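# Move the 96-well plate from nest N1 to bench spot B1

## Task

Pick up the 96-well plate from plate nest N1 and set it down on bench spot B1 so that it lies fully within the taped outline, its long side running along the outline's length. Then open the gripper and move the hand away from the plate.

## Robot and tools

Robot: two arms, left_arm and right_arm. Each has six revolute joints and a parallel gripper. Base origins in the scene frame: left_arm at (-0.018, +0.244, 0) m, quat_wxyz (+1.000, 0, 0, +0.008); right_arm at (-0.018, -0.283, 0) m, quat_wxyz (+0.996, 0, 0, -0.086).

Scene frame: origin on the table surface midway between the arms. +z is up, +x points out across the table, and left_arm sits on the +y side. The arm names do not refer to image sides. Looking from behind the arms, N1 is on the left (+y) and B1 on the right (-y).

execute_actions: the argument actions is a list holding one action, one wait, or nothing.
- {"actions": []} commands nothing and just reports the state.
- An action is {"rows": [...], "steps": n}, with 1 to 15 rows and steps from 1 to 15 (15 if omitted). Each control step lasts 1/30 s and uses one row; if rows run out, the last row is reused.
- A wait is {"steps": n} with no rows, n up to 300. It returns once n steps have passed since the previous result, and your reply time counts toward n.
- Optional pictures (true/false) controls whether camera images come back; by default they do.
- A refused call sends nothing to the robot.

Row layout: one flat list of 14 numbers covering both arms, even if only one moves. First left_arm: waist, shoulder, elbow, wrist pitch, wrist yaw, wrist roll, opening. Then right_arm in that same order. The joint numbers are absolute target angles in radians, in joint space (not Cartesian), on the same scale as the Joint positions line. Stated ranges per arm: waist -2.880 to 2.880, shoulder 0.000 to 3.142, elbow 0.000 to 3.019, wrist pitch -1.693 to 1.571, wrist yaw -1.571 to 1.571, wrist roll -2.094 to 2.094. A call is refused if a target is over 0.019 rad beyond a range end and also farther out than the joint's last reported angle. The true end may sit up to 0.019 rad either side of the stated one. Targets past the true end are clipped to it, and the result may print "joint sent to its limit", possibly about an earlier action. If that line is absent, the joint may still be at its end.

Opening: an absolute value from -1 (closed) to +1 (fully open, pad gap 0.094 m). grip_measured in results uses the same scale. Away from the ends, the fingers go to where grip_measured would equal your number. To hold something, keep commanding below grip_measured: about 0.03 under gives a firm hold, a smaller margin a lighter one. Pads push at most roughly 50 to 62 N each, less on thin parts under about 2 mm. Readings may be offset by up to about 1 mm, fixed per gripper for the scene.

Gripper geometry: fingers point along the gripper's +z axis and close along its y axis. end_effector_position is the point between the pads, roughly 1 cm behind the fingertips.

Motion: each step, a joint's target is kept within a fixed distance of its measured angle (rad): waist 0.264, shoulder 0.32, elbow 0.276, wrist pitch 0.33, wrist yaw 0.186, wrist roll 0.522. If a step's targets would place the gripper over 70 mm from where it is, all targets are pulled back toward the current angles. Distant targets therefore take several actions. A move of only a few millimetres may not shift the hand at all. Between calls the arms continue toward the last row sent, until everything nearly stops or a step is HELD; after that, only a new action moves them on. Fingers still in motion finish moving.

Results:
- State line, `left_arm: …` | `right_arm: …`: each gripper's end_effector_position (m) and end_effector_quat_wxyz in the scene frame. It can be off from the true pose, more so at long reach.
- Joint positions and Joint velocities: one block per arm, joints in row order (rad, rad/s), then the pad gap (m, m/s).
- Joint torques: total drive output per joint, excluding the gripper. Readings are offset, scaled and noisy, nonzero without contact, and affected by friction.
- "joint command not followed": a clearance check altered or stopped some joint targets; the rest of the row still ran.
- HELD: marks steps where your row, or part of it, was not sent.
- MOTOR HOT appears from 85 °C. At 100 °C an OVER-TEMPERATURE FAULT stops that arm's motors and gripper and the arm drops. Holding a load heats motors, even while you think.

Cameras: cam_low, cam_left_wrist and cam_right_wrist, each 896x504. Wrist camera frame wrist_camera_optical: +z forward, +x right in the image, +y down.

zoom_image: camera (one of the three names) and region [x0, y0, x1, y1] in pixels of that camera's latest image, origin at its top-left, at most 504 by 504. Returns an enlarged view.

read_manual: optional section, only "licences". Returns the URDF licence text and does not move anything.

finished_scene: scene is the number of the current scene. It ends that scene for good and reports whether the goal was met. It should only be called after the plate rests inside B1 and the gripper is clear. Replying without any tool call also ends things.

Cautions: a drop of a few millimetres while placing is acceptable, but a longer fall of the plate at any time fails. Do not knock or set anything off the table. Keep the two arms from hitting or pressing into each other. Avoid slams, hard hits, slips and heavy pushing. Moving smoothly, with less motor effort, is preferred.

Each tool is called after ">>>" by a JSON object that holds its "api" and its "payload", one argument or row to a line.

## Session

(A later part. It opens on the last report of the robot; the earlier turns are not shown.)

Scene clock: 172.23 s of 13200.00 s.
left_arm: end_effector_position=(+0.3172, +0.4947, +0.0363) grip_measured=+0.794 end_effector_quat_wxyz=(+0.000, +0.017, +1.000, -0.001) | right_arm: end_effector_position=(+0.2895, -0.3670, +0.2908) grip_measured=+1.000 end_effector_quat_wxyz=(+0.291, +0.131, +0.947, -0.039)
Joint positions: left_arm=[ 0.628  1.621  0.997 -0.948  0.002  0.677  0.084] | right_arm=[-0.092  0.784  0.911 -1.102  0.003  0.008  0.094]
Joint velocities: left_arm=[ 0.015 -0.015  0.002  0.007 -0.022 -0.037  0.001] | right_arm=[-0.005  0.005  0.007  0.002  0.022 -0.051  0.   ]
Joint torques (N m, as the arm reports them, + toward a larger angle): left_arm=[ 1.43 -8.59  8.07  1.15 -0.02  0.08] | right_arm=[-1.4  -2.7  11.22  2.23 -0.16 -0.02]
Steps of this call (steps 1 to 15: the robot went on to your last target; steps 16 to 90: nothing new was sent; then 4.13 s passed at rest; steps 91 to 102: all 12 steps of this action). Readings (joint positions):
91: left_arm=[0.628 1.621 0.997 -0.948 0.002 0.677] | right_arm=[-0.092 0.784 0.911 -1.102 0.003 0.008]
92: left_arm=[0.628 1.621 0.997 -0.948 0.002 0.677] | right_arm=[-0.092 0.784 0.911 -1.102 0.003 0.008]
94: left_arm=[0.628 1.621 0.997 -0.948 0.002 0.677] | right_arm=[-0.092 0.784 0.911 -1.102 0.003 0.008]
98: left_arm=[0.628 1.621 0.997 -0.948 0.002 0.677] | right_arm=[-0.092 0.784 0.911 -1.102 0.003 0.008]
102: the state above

>>> {"api": "execute_actions", "payload": {
  "actions": [
    {"rows": [[0.634,1.636,1.001,-0.935,0,0.689,0.75,-0.1,0.784,0.924,-1.085,0,0,1],[0.634,1.622,1.017,-0.947,0,0.689,0.75,-0.1,0.784,0.924,-1.085,0,0,1],[0.634,1.609,1.033,-0.958,0,0.689,0.75,-0.1,0.784,0.924,-1.085,0,0,1],[0.634,1.602,1.039,-0.970,0,0.689,0.75,-0.1,0.784,0.924,-1.085,0,0,1],[0.634,1.596,1.0445,-0.9825,0,0.689,0.75,-0.1,0.784,0.924,-1.085,0,0,1],[0.634,1.589,1.050,-0.995,0,0.689,0.75,-0.1,0.784,0.924,-1.085,0,0,1],[0.634,1.583,1.056,-1.007,0,0.689,0.75,-0.1,0.784,0.924,-1.085,0,0,1],[0.634,1.576,1.062,-1.019,0,0.689,0.75,-0.1,0.784,0.924,-1.085,0,0,1],[0.634,1.569,1.0675,-1.0315,0,0.689,0.75,-0.1,0.784,0.924,-1.085,0,0,1],[0.634,1.563,1.073,-1.044,0,0.689,0.75,-0.1,0.784,0.924,-1.085,0,0,1],[0.634,1.556,1.079,-1.056,0,0.689,0.75,-0.1,0.784,0.924,-1.085,0,0,1],[0.634,1.55,1.085,-1.068,0,0.689,0.75,-0.1,0.784,0.924,-1.085,0,0,1],[0.634,1.543,1.0905,-1.0805,0,0.689,0.75,-0.1,0.784,0.924,-1.085,0,0,1],[0.634,1.536,1.096,-1.093,0,0.689,0.75,-0.1,0.784,0.924,-1.085,0,0,1],[0.634,1.53,1.102,-1.105,0,0.689,0.75,-0.1,0.784,0.924,-1.085,0,0,1]], "steps": 15}
  ],
  "pictures": false
}}

>>> {"api": "execute_actions", "payload": {
  "actions": [
    {"steps": 12}
  ]
}}

Scene clock: 194.63 s of 13200.00 s.
left_arm: end_effector_position=(+0.3105, +0.4898, +0.0669) grip_measured=+0.772 end_effector_quat_wxyz=(-0.015, +0.017, +1.000, -0.013) | right_arm: end_effector_position=(+0.2895, -0.3670, +0.2908) grip_measured=+1.000 end_effector_quat_wxyz=(+0.291, +0.131, +0.947, -0.039)
Joint positions: left_arm=[ 0.628  1.577  1.037 -1.07   0.002  0.678  0.083] | right_arm=[-0.092  0.784  0.911 -1.102  0.003  0.008  0.094]
Joint velocities: left_arm=[-0.005 -0.249  0.168 -0.374 -0.007 -0.007 -0.001] | right_arm=[-0.005 -0.005  0.007 -0.002  0.007  0.022  0.   ]
Joint torques (N m, as the arm reports them, + toward a larger angle): left_arm=[  1.36 -11.52  12.75   0.45  -0.04   0.07] | right_arm=[-1.45 -2.59 11.25  2.27 -0.15 -0.02]
Steps of this call (steps 1 to 15: the robot went on to your last target; steps 16 to 90: nothing new was sent; then 18.90 s passed at rest; steps 91 to 105: all 15 steps of this action). Readings (joint positions):
91: left_arm=[0.628 1.621 0.997 -0.948 0.002 0.677] | right_arm=[-0.092 0.784 0.911 -1.102 0.003 0.008]
92: left_arm=[0.628 1.621 0.997 -0.948 0.002 0.677] | right_arm=[-0.092 0.784 0.911 -1.102 0.003 0.008]
94: left_arm=[0.628 1.621 0.997 -0.950 0.002 0.677] | right_arm=[-0.092 0.784 0.911 -1.102 0.003 0.008]
98: left_arm=[0.628 1.620 1.009 -0.978 0.002 0.678] | right_arm=[-0.092 0.784 0.911 -1.102 0.003 0.008]
105: the state above

Scene clock: 195.03 s of 13200.00 s.
left_arm: end_effector_position=(+0.3153, +0.4935, +0.0871) grip_measured=+0.772 end_effector_quat_wxyz=(-0.002, +0.017, +1.000, -0.003) | right_arm: end_effector_position=(+0.2895, -0.3670, +0.2908) grip_measured=+1.000 end_effector_quat_wxyz=(+0.291, +0.131, +0.947, -0.039)
Joint positions: left_arm=[ 0.628  1.545  1.06  -1.094  0.002  0.678  0.083] | right_arm=[-0.092  0.784  0.911 -1.102  0.003  0.008  0.094]
Joint velocities: left_arm=[-0.024  0.005  0.002 -0.002 -0.022  0.022  0.   ] | right_arm=[-0.024  0.005 -0.002 -0.002 -0.007  0.007  0.   ]
Joint torques (N m, as the arm reports them, + toward a larger angle): left_arm=[  1.39 -10.38  11.88   0.34  -0.05   0.06] | right_arm=[-1.13 -2.73 11.25  2.23 -0.15 -0.02]
Steps of this call (steps 1 to 12: the robot went on to your last target). Readings (joint positions):
1: left_arm=[0.628 1.569 1.043 -1.080 0.002 0.678] | right_arm=[-0.092 0.784 0.911 -1.102 0.003 0.008]
2: left_arm=[0.628 1.561 1.048 -1.086 0.002 0.678] | right_arm=[-0.092 0.784 0.911 -1.102 0.003 0.008]
4: left_arm=[0.628 1.550 1.056 -1.091 0.002 0.678] | right_arm=[-0.092 0.784 0.911 -1.102 0.003 0.008]
8: left_arm=[0.628 1.545 1.060 -1.092 0.002 0.678] | right_arm=[-0.092 0.784 0.911 -1.102 0.003 0.008]
12: the state above

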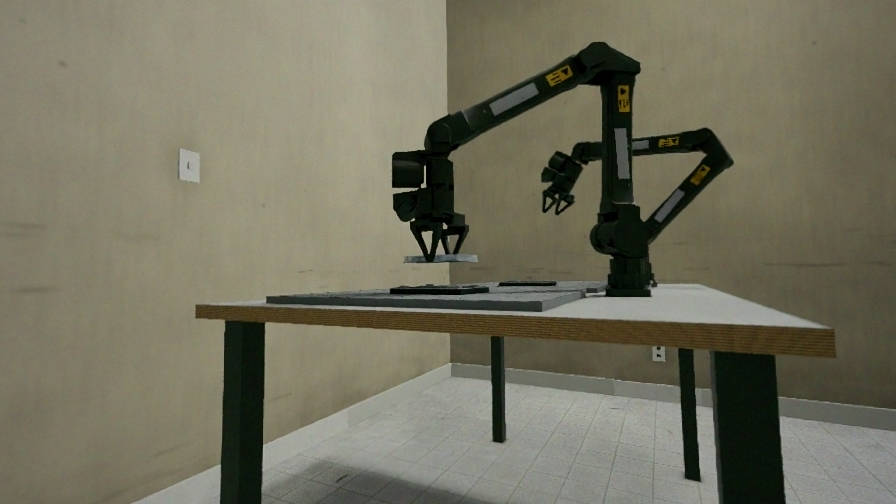

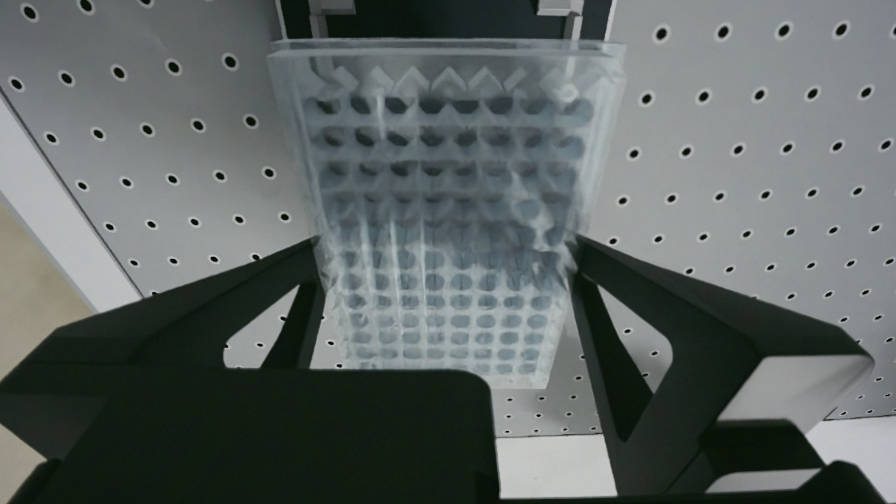

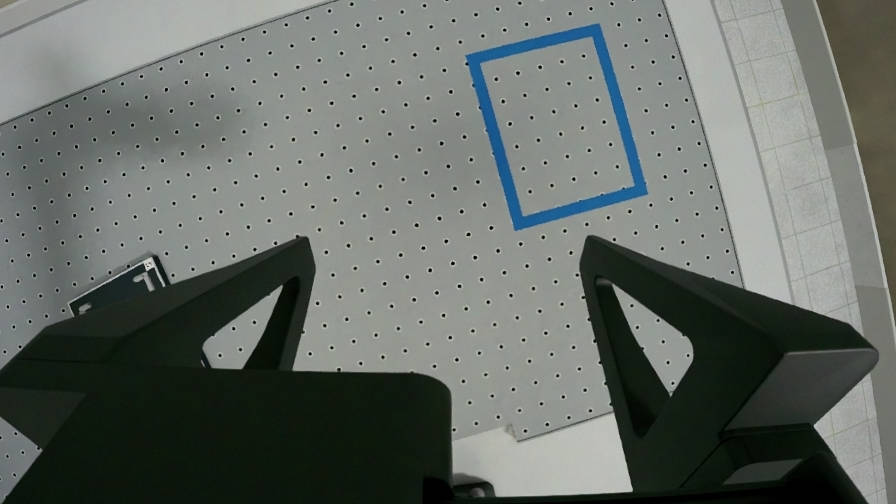

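>>> {"api": "execute_actions", "payload": {
  "actions": [
    {"rows": [[0.630,1.531,1.103,-1.105,0,0.685,0.74,-0.099,0.787,0.925,-1.086,0,0.001,1],[0.619,1.534,1.107,-1.106,0,0.674,0.74,-0.096,0.794,0.929,-1.087,0,0.004,1],[0.601,1.539,1.113,-1.107,0,0.655,0.74,-0.090,0.807,0.934,-1.090,0,0.008,1],[0.578,1.546,1.121,-1.109,0,0.631,0.74,-0.083,0.823,0.941,-1.093,0,0.015,1],[0.548,1.555,1.131,-1.111,0,0.600,0.74,-0.075,0.844,0.950,-1.097,0,0.022,1],[0.513,1.565,1.143,-1.113,0,0.564,0.74,-0.064,0.868,0.961,-1.102,0,0.031,1],[0.474,1.576,1.156,-1.115,0,0.524,0.74,-0.053,0.895,0.973,-1.108,0,0.041,1],[0.430,1.589,1.171,-1.118,0,0.479,0.74,-0.040,0.925,0.986,-1.114,0,0.053,1],[0.383,1.602,1.187,-1.121,0,0.430,0.74,-0.026,0.958,1.001,-1.121,0,0.065,1],[0.333,1.617,1.204,-1.124,0,0.378,0.74,-0.011,0.993,1.016,-1.128,0,0.078,1],[0.280,1.632,1.222,-1.128,0,0.324,0.74,0.005,1.030,1.032,-1.135,0,0.091,1],[0.225,1.648,1.240,-1.131,0,0.267,0.74,0.021,1.068,1.049,-1.143,0,0.106,1],[0.169,1.664,1.259,-1.135,0,0.209,0.74,0.038,1.107,1.067,-1.151,0,0.120,1],[0.111,1.681,1.279,-1.139,0,0.149,0.74,0.055,1.147,1.084,-1.159,0,0.135,1],[0.054,1.698,1.299,-1.143,0,0.090,0.74,0.072,1.187,1.102,-1.168,0,0.15,1]], "steps": 15}
  ],
  "pictures": false
}}

>>> {"api": "execute_actions", "payload": {
  "actions": [
    {"rows": [[-0.004,1.714,1.318,-1.146,0,0.030,0.74,0.089,1.227,1.120,-1.176,0,0.165,1],[-0.062,1.731,1.338,-1.150,0,-0.030,0.74,0.106,1.267,1.137,-1.184,0,0.180,1],[-0.118,1.747,1.357,-1.154,0,-0.088,0.74,0.123,1.306,1.155,-1.192,0,0.194,1],[-0.173,1.763,1.375,-1.157,0,-0.145,0.74,0.139,1.344,1.172,-1.200,0,0.209,1],[-0.226,1.778,1.393,-1.161,0,-0.199,0.74,0.155,1.381,1.188,-1.207,0,0.222,1],[-0.276,1.793,1.410,-1.164,0,-0.251,0.74,0.170,1.416,1.203,-1.214,0,0.235,1],[-0.323,1.806,1.426,-1.167,0,-0.300,0.74,0.184,1.449,1.218,-1.221,0,0.247,1],[-0.367,1.819,1.441,-1.170,0,-0.345,0.74,0.197,1.479,1.231,-1.227,0,0.259,1],[-0.406,1.830,1.454,-1.172,0,-0.385,0.74,0.208,1.506,1.243,-1.233,0,0.269,1],[-0.441,1.840,1.466,-1.174,0,-0.421,0.74,0.219,1.530,1.254,-1.238,0,0.278,1],[-0.471,1.849,1.476,-1.176,0,-0.452,0.74,0.227,1.551,1.263,-1.242,0,0.285,1],[-0.494,1.856,1.484,-1.178,0,-0.476,0.74,0.234,1.567,1.270,-1.245,0,0.292,1],[-0.512,1.861,1.490,-1.179,0,-0.495,0.74,0.240,1.580,1.275,-1.248,0,0.296,1],[-0.523,1.864,1.494,-1.180,0,-0.506,0.74,0.243,1.587,1.279,-1.249,0,0.299,1],[-0.527,1.865,1.495,-1.18,0,-0.51,0.74,0.244,1.59,1.28,-1.25,0,0.3,1]], "steps": 15}
  ],
  "pictures": false
}}

>>> {"api": "execute_actions", "payload": {
  "actions": [
    {"steps": 25}
  ]
}}

Scene clock: 251.97 s of 13200.00 s.
left_arm: end_effector_position=(+0.4296, +0.3593, +0.0966) grip_measured=+0.772 end_effector_quat_wxyz=(+0.010, +0.065, +0.998, +0.004) | right_arm: end_effector_position=(+0.3550, -0.3371, +0.2381) grip_measured=+1.000 end_effector_quat_wxyz=(+0.174, +0.114, +0.978, -0.006)
Joint positions: left_arm=[ 0.236  1.628  1.189 -1.111 -0.002  0.381  0.083] | right_arm=[ 0.03   1.102  1.023 -1.141  0.003  0.089  0.094]
Joint velocities: left_arm=[-1.421  0.376  0.379 -0.046 -0.051 -1.121 -0.   ] | right_arm=[ 0.493  1.226  0.545 -0.247 -0.022  0.403  0.   ]
Joint torques (N m, as the arm reports them, + toward a larger angle): left_arm=[ 0.05 -9.19 12.16  0.2   0.12 -0.12] | right_arm=[-0.32 -5.49 14.04  0.9  -0.15  0.12]
Steps of this call (steps 1 to 30: the robot went on to your last target; steps 31 to 90: nothing new was sent; then 53.43 s passed at rest; steps 91 to 105: all 15 steps of this action). Readings (joint positions):
91: left_arm=[0.628 1.545 1.060 -1.094 0.002 0.678] | right_arm=[-0.092 0.784 0.911 -1.102 0.003 0.008]
92: left_arm=[0.628 1.545 1.060 -1.094 0.002 0.678] | right_arm=[-0.092 0.784 0.911 -1.102 0.003 0.008]
94: left_arm=[0.623 1.545 1.061 -1.094 0.001 0.671] | right_arm=[-0.092 0.787 0.911 -1.102 0.003 0.008]
98: left_arm=[0.545 1.553 1.086 -1.105 -0.002 0.601] | right_arm=[-0.076 0.841 0.918 -1.103 0.003 0.021]
105: the state above

Scene clock: 252.47 s of 13200.00 s.
left_arm: end_effector_position=(+0.4614, +0.0259, +0.0730) grip_measured=+0.772 end_effector_quat_wxyz=(-0.007, +0.095, +0.995, +0.003) | right_arm: end_effector_position=(+0.4275, -0.2542, +0.1270) grip_measured=+1.000 end_effector_quat_wxyz=(-0.012, +0.099, +0.995, -0.003)
Joint positions: left_arm=[-0.443  1.828  1.394 -1.151 -0.002 -0.238  0.083] | right_arm=[ 0.238  1.584  1.222 -1.232  0.003  0.264  0.094]
Joint velocities: left_arm=[-1.226  0.405  0.564 -0.217 -0.066 -1.516  0.   ] | right_arm=[ 0.142  0.327  0.066 -0.061 -0.037  0.168  0.   ]
Joint torques (N m, as the arm reports them, + toward a larger angle): left_arm=[  1.41 -12.98  13.47   0.25   0.07  -0.15] | right_arm=[ -0.95 -13.59  13.48   0.26  -0.07   0.12]
Steps of this call (steps 1 to 15: all 15 steps of this action). Readings (joint positions):
1: left_arm=[0.188 1.641 1.202 -1.112 -0.002 0.344] | right_arm=[0.048 1.144 1.042 -1.149 0.003 0.101]
2: left_arm=[0.140 1.654 1.215 -1.114 -0.002 0.307] | right_arm=[0.065 1.185 1.060 -1.156 0.003 0.115]
4: left_arm=[0.045 1.681 1.239 -1.117 -0.002 0.231] | right_arm=[0.099 1.265 1.096 -1.172 0.003 0.142]
8: left_arm=[-0.139 1.736 1.291 -1.127 -0.002 0.072] | right_arm=[0.164 1.415 1.161 -1.201 0.003 0.195]
15: the state above

Scene clock: 253.30 s of 13200.00 s.
left_arm: end_effector_position=(+0.4573, -0.0190, +0.0747) grip_measured=+0.772 end_effector_quat_wxyz=(-0.005, +0.004, +1.000, +0.002) | right_arm: end_effector_position=(+0.4300, -0.2509, +0.1253) grip_measured=+1.000 end_effector_quat_wxyz=(-0.016, +0.109, +0.994, -0.004)
Joint positions: left_arm=[-0.521  1.863  1.45  -1.168  0.001 -0.497  0.083] | right_arm=[ 0.245  1.598  1.234 -1.24   0.002  0.291  0.094]
Joint velocities: left_arm=[-0.015 -0.005 -0.007  0.002 -0.037 -0.066  0.   ] | right_arm=[-0.015  0.005 -0.007  0.002 -0.007  0.051  0.   ]
Joint torques (N m, as the arm reports them, + toward a larger angle): left_arm=[  0.41 -13.73  12.32   0.25  -0.15  -0.12] | right_arm=[ -1.03 -13.21  12.69   0.26  -0.07   0.13]
Steps of this call (steps 1 to 25: the robot went on to your last target). Readings (joint positions):
1: left_arm=[-0.482 1.841 1.413 -1.157 -0.002 -0.288] | right_arm=[0.243 1.593 1.223 -1.234 0.002 0.269]
2: left_arm=[-0.516 1.852 1.431 -1.160 -0.000 -0.330] | right_arm=[0.245 1.597 1.223 -1.235 0.002 0.274]
4: left_arm=[-0.566 1.863 1.449 -1.160 0.002 -0.389] | right_arm=[0.245 1.598 1.224 -1.238 0.002 0.280]
8: left_arm=[-0.577 1.863 1.450 -1.167 0.003 -0.452] | right_arm=[0.245 1.598 1.232 -1.240 0.002 0.287]
25: the state above

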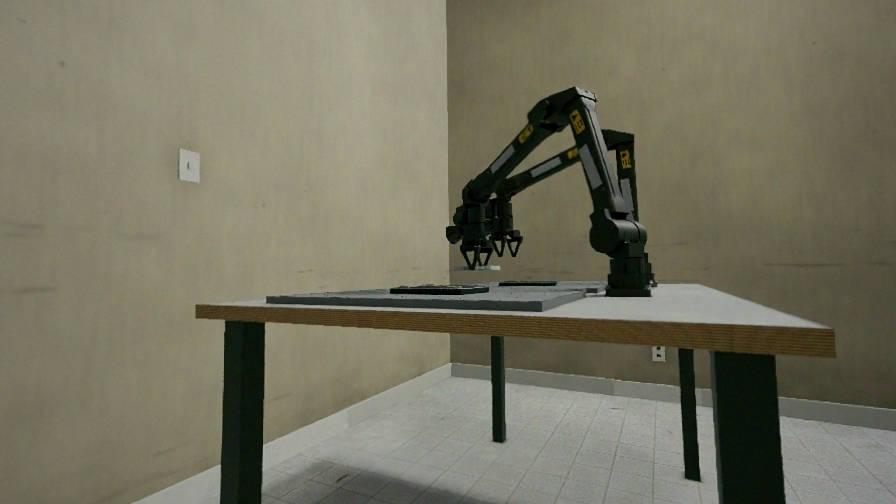

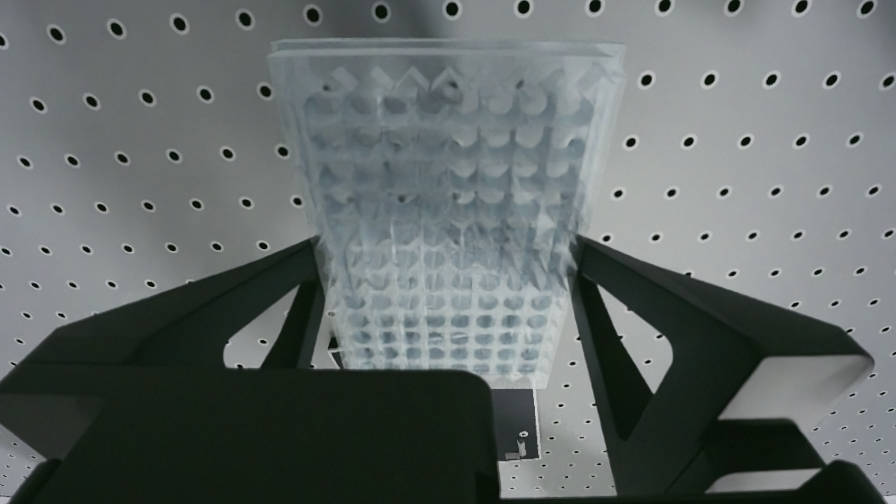

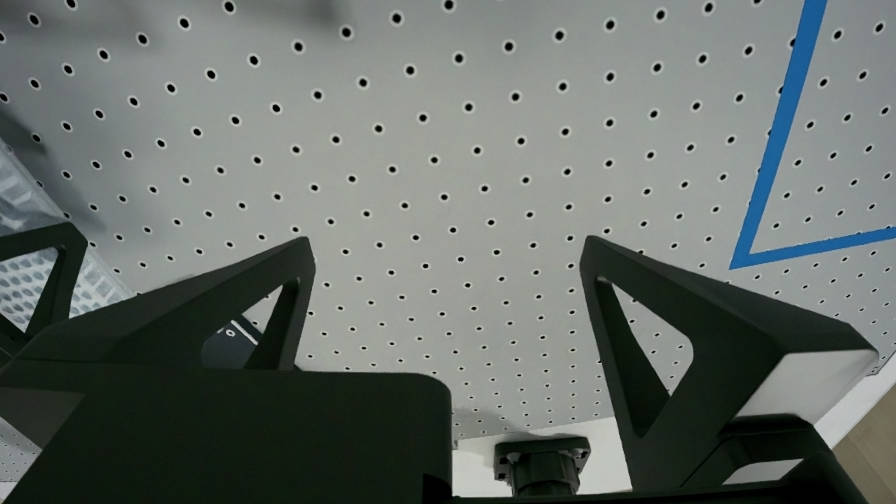

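>>> {"api": "execute_actions", "payload": {
  "actions": [
    {"rows": [[-0.527,1.870,1.456,-1.154,0,-0.51,0.74,0.244,1.59,1.28,-1.25,0,0.3,1],[-0.527,1.874,1.452,-1.146,0,-0.51,0.74,0.244,1.59,1.28,-1.25,0,0.3,1],[-0.527,1.878,1.448,-1.137,0,-0.51,0.74,0.244,1.59,1.28,-1.25,0,0.3,1],[-0.527,1.882,1.444,-1.128,0,-0.51,0.74,0.244,1.59,1.28,-1.25,0,0.3,1],[-0.527,1.886,1.440,-1.119,0,-0.51,0.74,0.244,1.59,1.28,-1.25,0,0.3,1],[-0.527,1.890,1.436,-1.110,0,-0.51,0.74,0.244,1.59,1.28,-1.25,0,0.3,1],[-0.527,1.894,1.432,-1.101,0,-0.51,0.74,0.244,1.59,1.28,-1.25,0,0.3,1],[-0.527,1.898,1.428,-1.092,0,-0.51,0.74,0.244,1.59,1.28,-1.25,0,0.3,1],[-0.527,1.902,1.424,-1.083,0,-0.51,0.74,0.244,1.59,1.28,-1.25,0,0.3,1],[-0.527,1.906,1.420,-1.074,0,-0.51,0.74,0.244,1.59,1.28,-1.25,0,0.3,1],[-0.527,1.910,1.416,-1.066,0,-0.51,0.74,0.244,1.59,1.28,-1.25,0,0.3,1],[-0.527,1.914,1.412,-1.058,0,-0.51,0.74,0.244,1.59,1.28,-1.25,0,0.3,1],[-0.527,1.917,1.408,-1.051,0,-0.51,0.74,0.244,1.59,1.28,-1.25,0,0.3,1],[-0.527,1.920,1.405,-1.045,0,-0.51,0.74,0.244,1.59,1.28,-1.25,0,0.3,1]], "steps": 15}
  ],
  "pictures": false
}}

>>> {"api": "execute_actions", "payload": {
  "actions": [
    {"steps": 12}
  ]
}}

>>> {"api": "zoom_image", "payload": {
  "camera": "cam_low",
  "region": [430, 240, 570, 310]
}}

Scene clock: 279.60 s of 13200.00 s.
left_arm: end_effector_position=(+0.4596, -0.0203, +0.0391) grip_measured=+0.772 end_effector_quat_wxyz=(+0.003, +0.003, +1.000, -0.002) | right_arm: end_effector_position=(+0.4300, -0.2509, +0.1253) grip_measured=+1.000 end_effector_quat_wxyz=(-0.016, +0.109, +0.994, -0.004)
Joint positions: left_arm=[-0.521  1.9    1.403 -1.067  0.001 -0.498  0.083] | right_arm=[ 0.245  1.598  1.234 -1.24   0.002  0.291  0.094]
Joint velocities: left_arm=[-0.005  0.151 -0.115  0.125  0.037 -0.022  0.001] | right_arm=[-0.015 -0.015 -0.012  0.007  0.007  0.022  0.   ]
Joint torques (N m, as the arm reports them, + toward a larger angle): left_arm=[  0.62 -14.06   9.37   1.14  -0.11  -0.13] | right_arm=[ -1.01 -13.35  12.71   0.27  -0.09   0.13]
Steps of this call (steps 1 to 15: the robot went on to your last target; steps 16 to 90: nothing new was sent; then 22.80 s passed at rest; steps 91 to 105: all 15 steps of this action). Readings (joint positions):
91: left_arm=[-0.521 1.863 1.450 -1.168 0.001 -0.498] | right_arm=[0.245 1.598 1.234 -1.240 0.002 0.291]
92: left_arm=[-0.521 1.863 1.450 -1.167 0.001 -0.498] | right_arm=[0.245 1.598 1.234 -1.240 0.002 0.291]
94: left_arm=[-0.521 1.863 1.446 -1.156 0.001 -0.498] | right_arm=[0.245 1.598 1.234 -1.240 0.002 0.291]
98: left_arm=[-0.521 1.867 1.432 -1.123 0.001 -0.498] | right_arm=[0.245 1.598 1.234 -1.240 0.002 0.291]
105: the state above

Scene clock: 280.00 s of 13200.00 s.
left_arm: end_effector_position=(+0.4563, -0.0185, +0.0279) grip_measured=+0.772 end_effector_quat_wxyz=(-0.005, +0.003, +1.000, +0.002) | right_arm: end_effector_position=(+0.4300, -0.2509, +0.1253) grip_measured=+1.000 end_effector_quat_wxyz=(-0.016, +0.109, +0.994, -0.004)
Joint positions: left_arm=[-0.521  1.915  1.393 -1.059  0.001 -0.498  0.083] | right_arm=[ 0.245  1.598  1.234 -1.24   0.002  0.291  0.094]
Joint velocities: left_arm=[ 0.005 -0.015  0.002  0.002 -0.007 -0.081 -0.001] | right_arm=[-0.015 -0.015  0.002  0.002 -0.022  0.022  0.   ]
Joint torques (N m, as the arm reports them, + toward a larger angle): left_arm=[  0.61 -13.71   9.27   1.16  -0.11  -0.14] | right_arm=[ -0.78 -13.41  12.75   0.28  -0.08   0.14]
Steps of this call (steps 1 to 12: the robot went on to your last target). Readings (joint positions):
1: left_arm=[-0.521 1.905 1.400 -1.064 0.001 -0.498] | right_arm=[0.245 1.598 1.234 -1.240 0.002 0.291]
2: left_arm=[-0.521 1.909 1.397 -1.062 0.001 -0.498] | right_arm=[0.245 1.598 1.234 -1.240 0.002 0.291]
4: left_arm=[-0.521 1.914 1.394 -1.061 0.001 -0.498] | right_arm=[0.245 1.598 1.234 -1.240 0.002 0.291]
8: left_arm=[-0.521 1.915 1.393 -1.059 0.001 -0.498] | right_arm=[0.245 1.598 1.234 -1.240 0.002 0.291]
12: the state above

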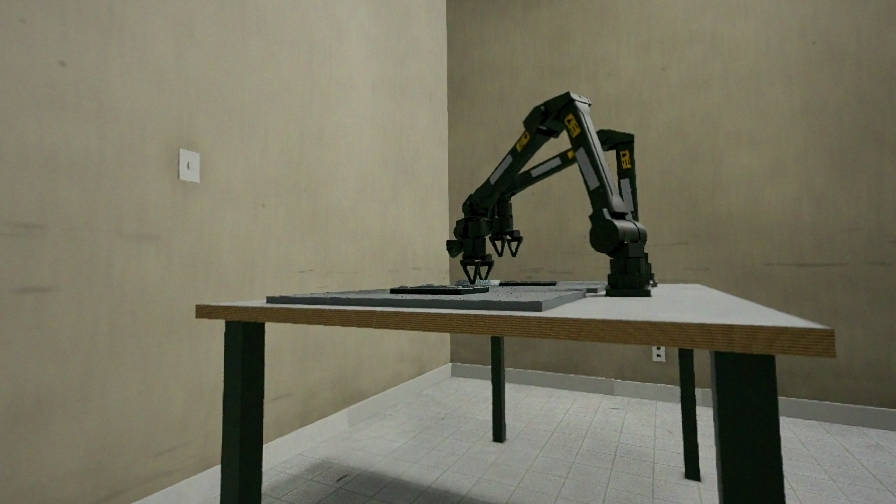

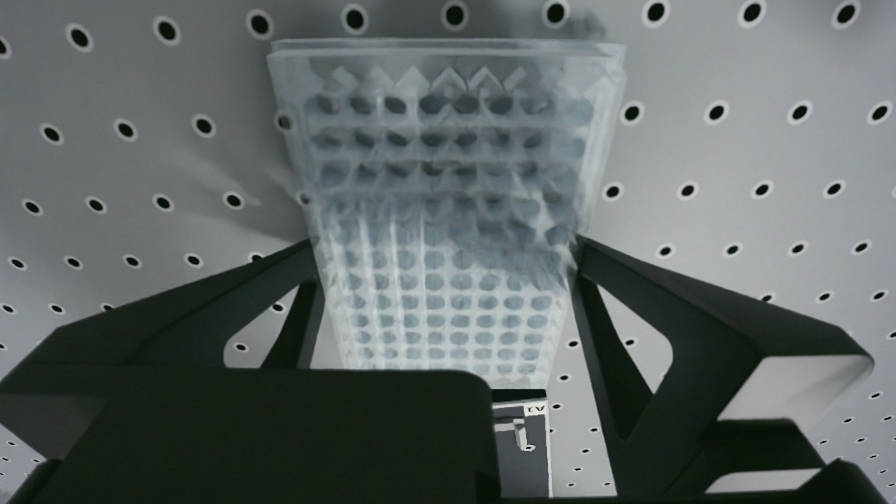

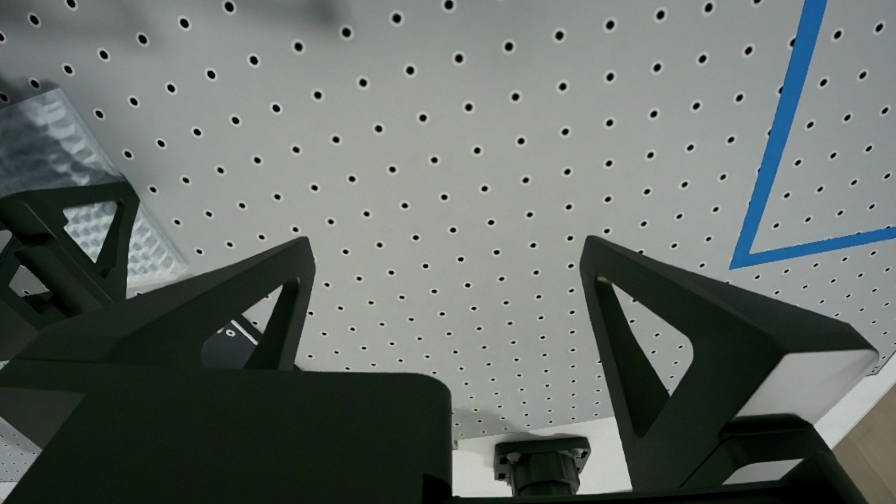

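Region (430, 240, 570, 310) of cam_low's 896x504 image, scaled by 3.600, with more detail than that image has.

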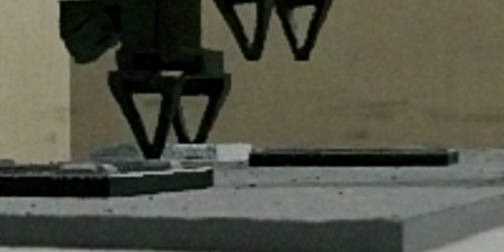

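>>> {"api": "execute_actions", "payload": {
  "actions": [
    {"rows": [[-0.527,1.926,1.405,-1.04,0,-0.51,0.74,0.244,1.59,1.28,-1.25,0,0.3,1],[-0.527,1.930,1.405,-1.036,0,-0.51,0.74,0.244,1.59,1.28,-1.25,0,0.3,1],[-0.527,1.934,1.405,-1.032,0,-0.51,0.74,0.244,1.59,1.28,-1.25,0,0.3,1]], "steps": 15}
  ]
}}

>>> {"api": "zoom_image", "payload": {
  "camera": "cam_low",
  "region": [430, 240, 570, 310]
}}

Scene clock: 309.13 s of 13200.00 s.
left_arm: end_effector_position=(+0.4589, -0.0199, +0.0268) grip_measured=+0.772 end_effector_quat_wxyz=(+0.000, +0.003, +1.000, -0.001) | right_arm: end_effector_position=(+0.4300, -0.2509, +0.1253) grip_measured=+1.000 end_effector_quat_wxyz=(-0.016, +0.109, +0.994, -0.004)
Joint positions: left_arm=[-0.521  1.917  1.393 -1.046  0.001 -0.498  0.083] | right_arm=[ 0.245  1.598  1.234 -1.24   0.002  0.291  0.094]
Joint velocities: left_arm=[-0.015 -0.005 -0.002 -0.002  0.022  0.007 -0.   ] | right_arm=[ 0.005 -0.015  0.002  0.007 -0.022 -0.037  0.   ]
Joint torques (N m, as the arm reports them, + toward a larger angle): left_arm=[  0.56 -13.14   9.24   1.34  -0.09  -0.16] | right_arm=[ -0.89 -13.31  12.73   0.25  -0.07   0.13]
Steps of this call (steps 1 to 30: the robot went on to your last target; steps 31 to 90: nothing new was sent; then 25.63 s passed at rest; steps 91 to 105: all 15 steps of this action). Readings (joint positions):
91: left_arm=[-0.521 1.915 1.393 -1.058 0.001 -0.498] | right_arm=[0.245 1.598 1.234 -1.240 0.002 0.291]
92: left_arm=[-0.521 1.915 1.393 -1.056 0.001 -0.498] | right_arm=[0.245 1.598 1.234 -1.240 0.002 0.291]
94: left_arm=[-0.521 1.915 1.393 -1.050 0.001 -0.498] | right_arm=[0.245 1.598 1.234 -1.240 0.002 0.291]
98: left_arm=[-0.521 1.916 1.393 -1.046 0.001 -0.498] | right_arm=[0.245 1.598 1.234 -1.240 0.002 0.291]
105: the state above

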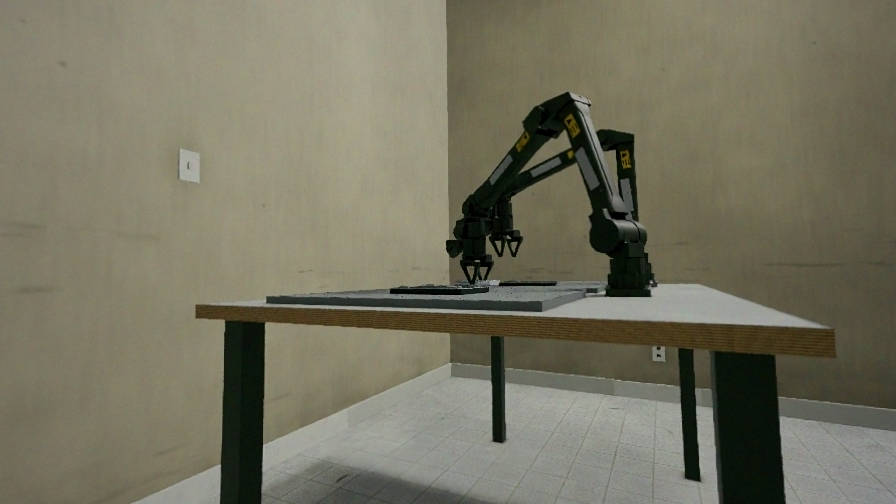

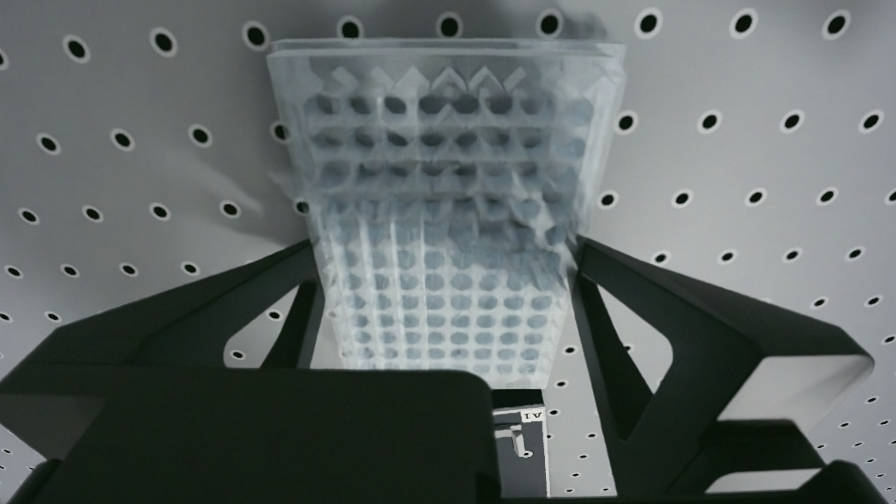

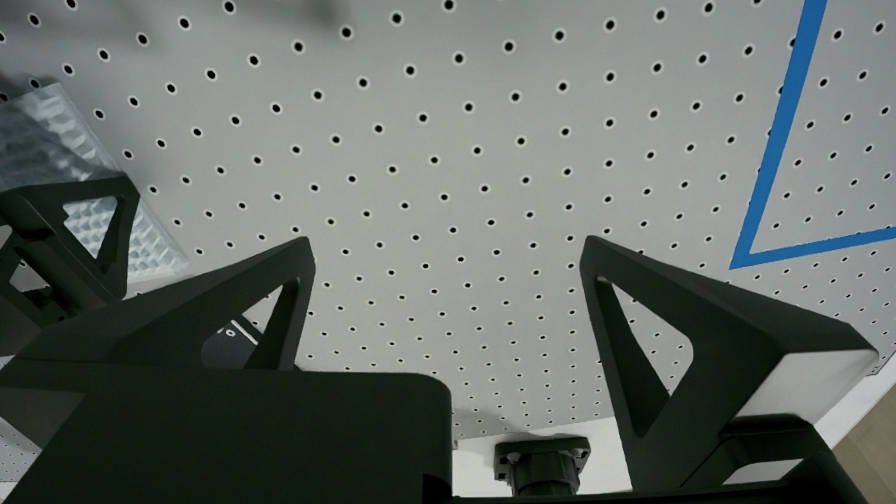

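Region (430, 240, 570, 310) of cam_low's 896x504 image, scaled by 3.600, with more detail than that image has.

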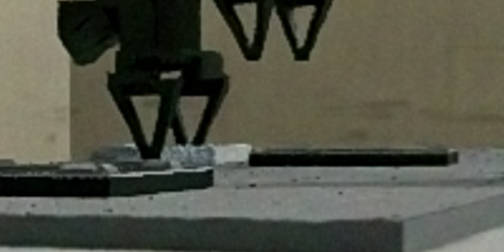

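>>> {"api": "execute_actions", "payload": {
  "actions": [
    {"rows": [[-0.527,1.938,1.405,-1.030,0,-0.51,0.74,0.244,1.59,1.28,-1.25,0,0.3,1],[-0.527,1.941,1.405,-1.028,0,-0.51,0.74,0.244,1.59,1.28,-1.25,0,0.3,1]], "steps": 15}
  ],
  "pictures": false
}}

Scene clock: 312.50 s of 13200.00 s.
left_arm: end_effector_position=(+0.4593, -0.0201, +0.0244) grip_measured=+0.772 end_effector_quat_wxyz=(-0.000, +0.003, +1.000, -0.001) | right_arm: end_effector_position=(+0.4300, -0.2509, +0.1253) grip_measured=+1.000 end_effector_quat_wxyz=(-0.016, +0.109, +0.994, -0.004)
Joint positions: left_arm=[-0.521  1.921  1.393 -1.042  0.001 -0.498  0.083] | right_arm=[ 0.245  1.598  1.234 -1.24   0.002  0.291  0.094]
Joint velocities: left_arm=[-0.005 -0.005  0.012 -0.002  0.022 -0.037 -0.   ] | right_arm=[-0.005 -0.015  0.002 -0.007  0.007  0.037  0.   ]
Joint torques (N m, as the arm reports them, + toward a larger angle): left_arm=[  0.78 -13.06   9.27   1.2   -0.08  -0.13] | right_arm=[ -0.76 -13.25  12.71   0.24  -0.08   0.12]
Steps of this call (steps 1 to 15: the robot went on to your last target; steps 16 to 86: nothing new was sent; steps 87 to 101: all 15 steps of this action). Readings (joint positions):
87: left_arm=[-0.521 1.917 1.393 -1.046 0.001 -0.498] | right_arm=[0.245 1.598 1.234 -1.240 0.002 0.291]
88: left_arm=[-0.521 1.918 1.393 -1.045 0.001 -0.498] | right_arm=[0.245 1.598 1.234 -1.240 0.002 0.291]
90: left_arm=[-0.521 1.919 1.393 -1.043 0.001 -0.498] | right_arm=[0.245 1.598 1.234 -1.240 0.002 0.291]
94: left_arm=[-0.521 1.921 1.393 -1.042 0.001 -0.498] | right_arm=[0.245 1.598 1.234 -1.240 0.002 0.291]
101: the state above

>>> {"api": "execute_actions", "payload": {
  "actions": [
    {"rows": [[-0.527,1.925,1.405,-1.03,0,-0.51,1,0.244,1.59,1.28,-1.25,0,0.3,1],[-0.527,1.925,1.405,-1.03,0,-0.51,1,0.244,1.59,1.28,-1.25,0,0.3,1],[-0.527,1.925,1.405,-1.03,0,-0.51,1,0.244,1.59,1.28,-1.25,0,0.3,1],[-0.527,1.925,1.405,-1.03,0,-0.51,1,0.244,1.59,1.28,-1.25,0,0.3,1],[-0.527,1.925,1.405,-1.03,0,-0.51,1,0.244,1.59,1.28,-1.25,0,0.3,1],[-0.527,1.915,1.405,-1.03,0,-0.51,1,0.244,1.59,1.28,-1.25,0,0.3,1],[-0.527,1.905,1.405,-1.03,0,-0.51,1,0.244,1.59,1.28,-1.25,0,0.3,1],[-0.527,1.898,1.405,-1.03,0,-0.51,1,0.244,1.59,1.28,-1.25,0,0.3,1],[-0.527,1.891,1.405,-1.03,0,-0.51,1,0.244,1.59,1.28,-1.25,0,0.3,1],[-0.527,1.884,1.405,-1.03,0,-0.51,1,0.244,1.59,1.28,-1.25,0,0.3,1],[-0.527,1.875,1.405,-1.03,0,-0.51,1,0.244,1.59,1.28,-1.25,0,0.3,1]], "steps": 15}
  ],
  "pictures": false
}}

>>> {"api": "execute_actions", "payload": {
  "actions": [
    {"rows": [[-0.525,1.874,1.404,-1.031,0,-0.508,1,0.244,1.59,1.28,-1.25,0,0.3,1],[-0.518,1.870,1.402,-1.032,0,-0.504,1,0.244,1.59,1.28,-1.25,0,0.3,1],[-0.508,1.863,1.398,-1.035,0,-0.496,1,0.244,1.59,1.28,-1.25,0,0.3,1],[-0.494,1.854,1.393,-1.038,0,-0.485,1,0.244,1.59,1.28,-1.25,0,0.3,1],[-0.477,1.844,1.386,-1.043,0,-0.472,1,0.244,1.59,1.28,-1.25,0,0.3,1],[-0.457,1.831,1.378,-1.048,0,-0.457,1,0.244,1.59,1.28,-1.25,0,0.3,1],[-0.434,1.816,1.370,-1.053,0,-0.440,1,0.244,1.59,1.28,-1.25,0,0.3,1],[-0.408,1.800,1.360,-1.060,0,-0.421,1,0.244,1.59,1.28,-1.25,0,0.3,1],[-0.381,1.783,1.350,-1.067,0,-0.400,1,0.244,1.59,1.28,-1.25,0,0.3,1],[-0.351,1.765,1.339,-1.074,0,-0.378,1,0.244,1.59,1.28,-1.25,0,0.3,1],[-0.321,1.746,1.327,-1.082,0,-0.355,1,0.247,1.592,1.282,-1.249,0,0.301,1],[-0.289,1.725,1.315,-1.090,0,-0.330,1,0.256,1.598,1.286,-1.247,0,0.306,1],[-0.256,1.705,1.303,-1.098,0,-0.306,1,0.271,1.606,1.293,-1.244,0,0.312,1],[-0.222,1.684,1.290,-1.107,0,-0.280,1,0.289,1.618,1.303,-1.240,0,0.321,1],[-0.189,1.663,1.278,-1.115,0,-0.255,1,0.312,1.632,1.314,-1.235,0,0.331,1]], "steps": 15}
  ],
  "pictures": false
}}

>>> {"api": "execute_actions", "payload": {
  "actions": [
    {"rows": [[-0.155,1.641,1.265,-1.123,0,-0.230,1,0.338,1.648,1.328,-1.230,0,0.343,1],[-0.121,1.620,1.252,-1.132,0,-0.204,1,0.367,1.666,1.342,-1.224,0,0.356,1],[-0.088,1.600,1.240,-1.140,0,-0.180,1,0.397,1.685,1.357,-1.217,0,0.370,1],[-0.056,1.579,1.228,-1.148,0,-0.155,1,0.429,1.705,1.374,-1.210,0,0.385,1],[-0.026,1.560,1.216,-1.156,0,-0.132,1,0.462,1.725,1.390,-1.203,0,0.4,1],[0.004,1.542,1.205,-1.163,0,-0.110,1,0.495,1.745,1.406,-1.196,0,0.415,1],[0.031,1.525,1.195,-1.170,0,-0.089,1,0.527,1.765,1.423,-1.189,0,0.430,1],[0.057,1.509,1.185,-1.177,0,-0.070,1,0.557,1.784,1.438,-1.182,0,0.444,1],[0.080,1.494,1.177,-1.182,0,-0.053,1,0.586,1.802,1.452,-1.176,0,0.457,1],[0.100,1.481,1.169,-1.187,0,-0.038,1,0.612,1.818,1.466,-1.171,0,0.469,1],[0.117,1.471,1.162,-1.192,0,-0.025,1,0.635,1.832,1.477,-1.166,0,0.479,1],[0.131,1.462,1.157,-1.195,0,-0.014,1,0.654,1.844,1.487,-1.162,0,0.488,1],[0.141,1.455,1.153,-1.198,0,-0.006,1,0.668,1.852,1.494,-1.159,0,0.494,1],[0.148,1.451,1.151,-1.199,0,-0.002,1,0.677,1.858,1.498,-1.157,0,0.499,1],[0.15,1.45,1.15,-1.2,0,0,1,0.68,1.86,1.50,-1.156,0,0.5,1]], "steps": 15}
  ],
  "pictures": false
}}

>>> {"api": "execute_actions", "payload": {
  "actions": [
    {"steps": 25}
  ]
}}

Scene clock: 400.33 s of 13200.00 s.
left_arm: end_effector_position=(+0.4600, -0.0205, +0.0286) grip_measured=+1.000 end_effector_quat_wxyz=(+0.003, +0.003, +1.000, -0.003) | right_arm: end_effector_position=(+0.4300, -0.2509, +0.1253) grip_measured=+1.000 end_effector_quat_wxyz=(-0.016, +0.109, +0.994, -0.004)
Joint positions: left_arm=[-0.521  1.913  1.393 -1.042  0.001 -0.498  0.094] | right_arm=[ 0.245  1.598  1.234 -1.24   0.002  0.291  0.094]
Joint velocities: left_arm=[ 0.015 -0.063 -0.002 -0.012 -0.081  0.007  0.   ] | right_arm=[-0.005  0.005  0.007 -0.007  0.007  0.037  0.   ]
Joint torques (N m, as the arm reports them, + toward a larger angle): left_arm=[  0.45 -16.91   9.43   1.23  -0.11  -0.12] | right_arm=[ -0.93 -13.26  12.71   0.25  -0.08   0.13]
Steps of this call (steps 1 to 15: the robot went on to your last target; steps 16 to 90: nothing new was sent; then 84.33 s passed at rest; steps 91 to 105: all 15 steps of this action). Readings (joint positions):
91: left_arm=[-0.521 1.921 1.393 -1.042 0.001 -0.498] | right_arm=[0.245 1.598 1.234 -1.240 0.002 0.291]
92: left_arm=[-0.521 1.921 1.393 -1.042 0.001 -0.498] | right_arm=[0.245 1.598 1.234 -1.240 0.002 0.291]
94: left_arm=[-0.521 1.921 1.393 -1.042 0.001 -0.498] | right_arm=[0.245 1.598 1.234 -1.240 0.002 0.291]
98: left_arm=[-0.521 1.921 1.393 -1.042 0.001 -0.498] | right_arm=[0.245 1.598 1.234 -1.240 0.002 0.291]
105: the state above

Scene clock: 400.83 s of 13200.00 s.
left_arm: end_effector_position=(+0.4745, +0.1100, +0.0772) grip_measured=+1.000 end_effector_quat_wxyz=(+0.017, -0.051, +0.999, -0.007) | right_arm: end_effector_position=(+0.4331, -0.2460, +0.1274) grip_measured=+1.000 end_effector_quat_wxyz=(-0.013, +0.110, +0.994, -0.004)
Joint positions: left_arm=[-0.281  1.755  1.301 -1.08   0.002 -0.368  0.094] | right_arm=[ 0.255  1.601  1.243 -1.24   0.002  0.303  0.094]
Joint velocities: left_arm=[ 1.138 -0.63  -0.3   -0.198 -0.051  0.491  0.   ] | right_arm=[ 0.259  0.093  0.178  0.007 -0.022  0.095  0.   ]
Joint torques (N m, as the arm reports them, + toward a larger angle): left_arm=[  1.74 -15.52   8.6    0.08  -0.1    0.03] | right_arm=[  1.96 -10.53  13.92   0.84  -0.09   0.1 ]
Steps of this call (steps 1 to 15: all 15 steps of this action). Readings (joint positions):
1: left_arm=[-0.521 1.911 1.393 -1.042 0.001 -0.498] | right_arm=[0.245 1.598 1.234 -1.240 0.002 0.291]
2: left_arm=[-0.521 1.909 1.393 -1.042 0.001 -0.498] | right_arm=[0.245 1.598 1.234 -1.240 0.002 0.291]
4: left_arm=[-0.519 1.904 1.392 -1.042 0.001 -0.498] | right_arm=[0.245 1.598 1.234 -1.240 0.002 0.291]
8: left_arm=[-0.488 1.873 1.371 -1.043 0.002 -0.474] | right_arm=[0.245 1.598 1.234 -1.240 0.002 0.291]
15: the state above

Scene clock: 401.33 s of 13200.00 s.
left_arm: end_effector_position=(+0.4064, +0.3152, +0.1517) grip_measured=+1.000 end_effector_quat_wxyz=(+0.036, -0.113, +0.993, +0.002) | right_arm: end_effector_position=(+0.4567, -0.0158, +0.0811) grip_measured=+1.000 end_effector_quat_wxyz=(+0.002, -0.028, +1.000, +0.001)
Joint positions: left_arm=[ 0.151  1.464  1.152 -1.186  0.001 -0.06   0.094] | right_arm=[ 0.686  1.85   1.45  -1.167  0.     0.456  0.094]
Joint velocities: left_arm=[ 0.151 -0.142 -0.095 -0.071 -0.007  0.3    0.   ] | right_arm=[0.611 0.317 0.061 0.066 0.007 0.198 0.   ]
Joint torques (N m, as the arm reports them, + toward a larger angle): left_arm=[-0.21 -9.49  9.62  0.49 -0.01  0.03] | right_arm=[ -3.51 -17.04  12.54   0.91   0.04   0.17]
Steps of this call (steps 1 to 15: all 15 steps of this action). Readings (joint positions):
1: left_arm=[-0.242 1.734 1.290 -1.087 0.002 -0.347] | right_arm=[0.267 1.606 1.253 -1.240 0.002 0.309]
2: left_arm=[-0.202 1.711 1.277 -1.095 0.002 -0.324] | right_arm=[0.283 1.614 1.266 -1.240 0.002 0.316]
4: left_arm=[-0.121 1.661 1.250 -1.114 0.002 -0.275] | right_arm=[0.331 1.640 1.300 -1.236 0.002 0.335]
8: left_arm=[0.027 1.563 1.202 -1.149 0.001 -0.179] | right_arm=[0.464 1.716 1.367 -1.209 0.002 0.378]
15: the state above

Scene clock: 402.17 s of 13200.00 s.
left_arm: end_effector_position=(+0.4023, +0.3166, +0.1503) grip_measured=+1.000 end_effector_quat_wxyz=(+0.033, -0.092, +0.995, +0.002) | right_arm: end_effector_position=(+0.4596, -0.0185, +0.0740) grip_measured=+1.000 end_effector_quat_wxyz=(-0.003, -0.007, +1.000, -0.001)
Joint positions: left_arm=[ 0.156  1.46   1.144 -1.189  0.001 -0.012  0.094] | right_arm=[ 0.679  1.866  1.454 -1.165 -0.001  0.491  0.094]
Joint velocities: left_arm=[ 0.015 -0.015  0.007 -0.012  0.037  0.007  0.   ] | right_arm=[-0.005 -0.015  0.007 -0.007  0.007 -0.066  0.   ]
Joint torques (N m, as the arm reports them, + toward a larger angle): left_arm=[ 1.03 -9.89  9.75  0.46 -0.01  0.07] | right_arm=[ -0.52 -16.89  12.61   0.99   0.05   0.12]
Steps of this call (steps 1 to 25: the robot went on to your last target). Readings (joint positions):
1: left_arm=[0.155 1.461 1.149 -1.188 0.001 -0.051] | right_arm=[0.703 1.859 1.451 -1.165 -0.001 0.463]
2: left_arm=[0.156 1.460 1.147 -1.189 0.001 -0.043] | right_arm=[0.714 1.863 1.451 -1.165 -0.001 0.468]
4: left_arm=[0.156 1.460 1.145 -1.189 0.001 -0.032] | right_arm=[0.719 1.866 1.451 -1.165 -0.001 0.475]
8: left_arm=[0.156 1.460 1.144 -1.189 0.001 -0.020] | right_arm=[0.699 1.866 1.454 -1.165 -0.001 0.485]
25: the state above

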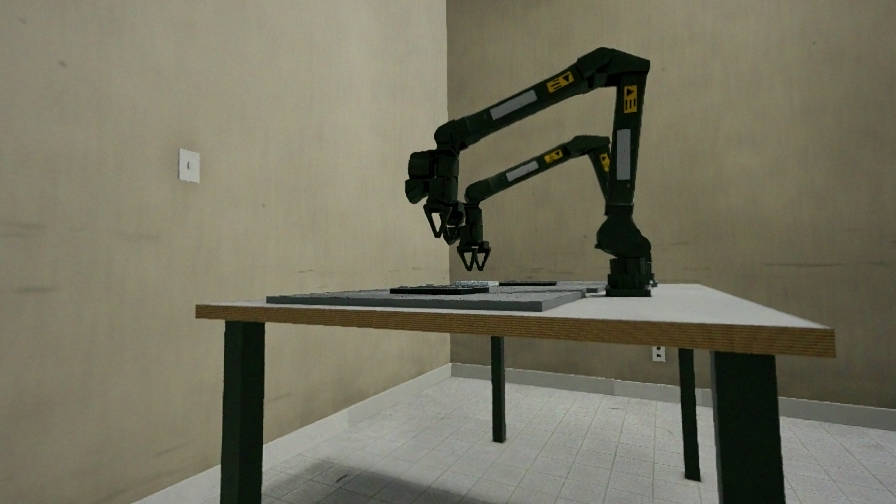

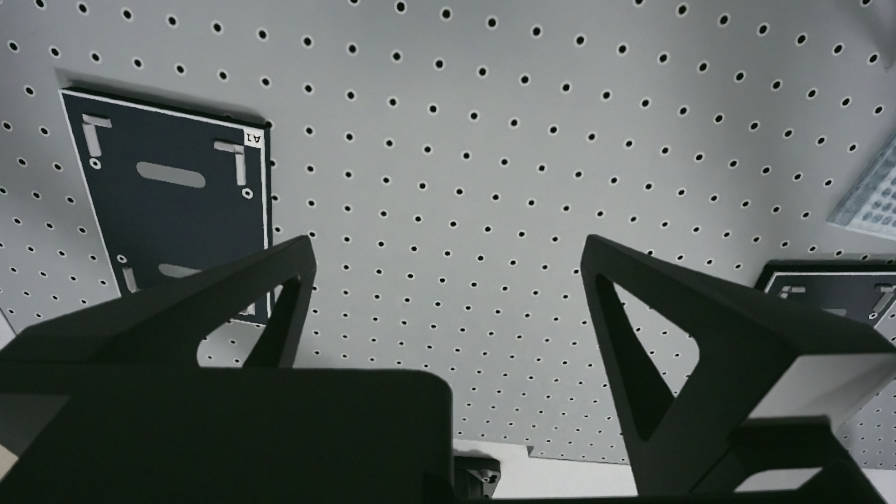

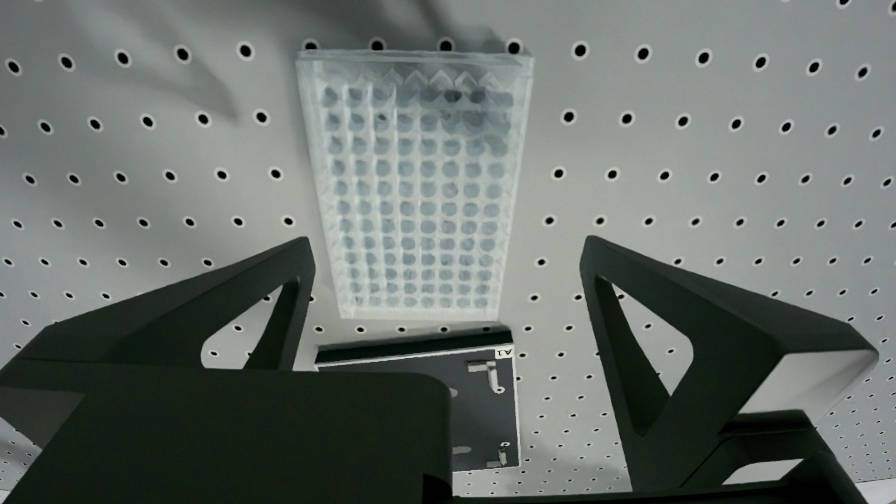

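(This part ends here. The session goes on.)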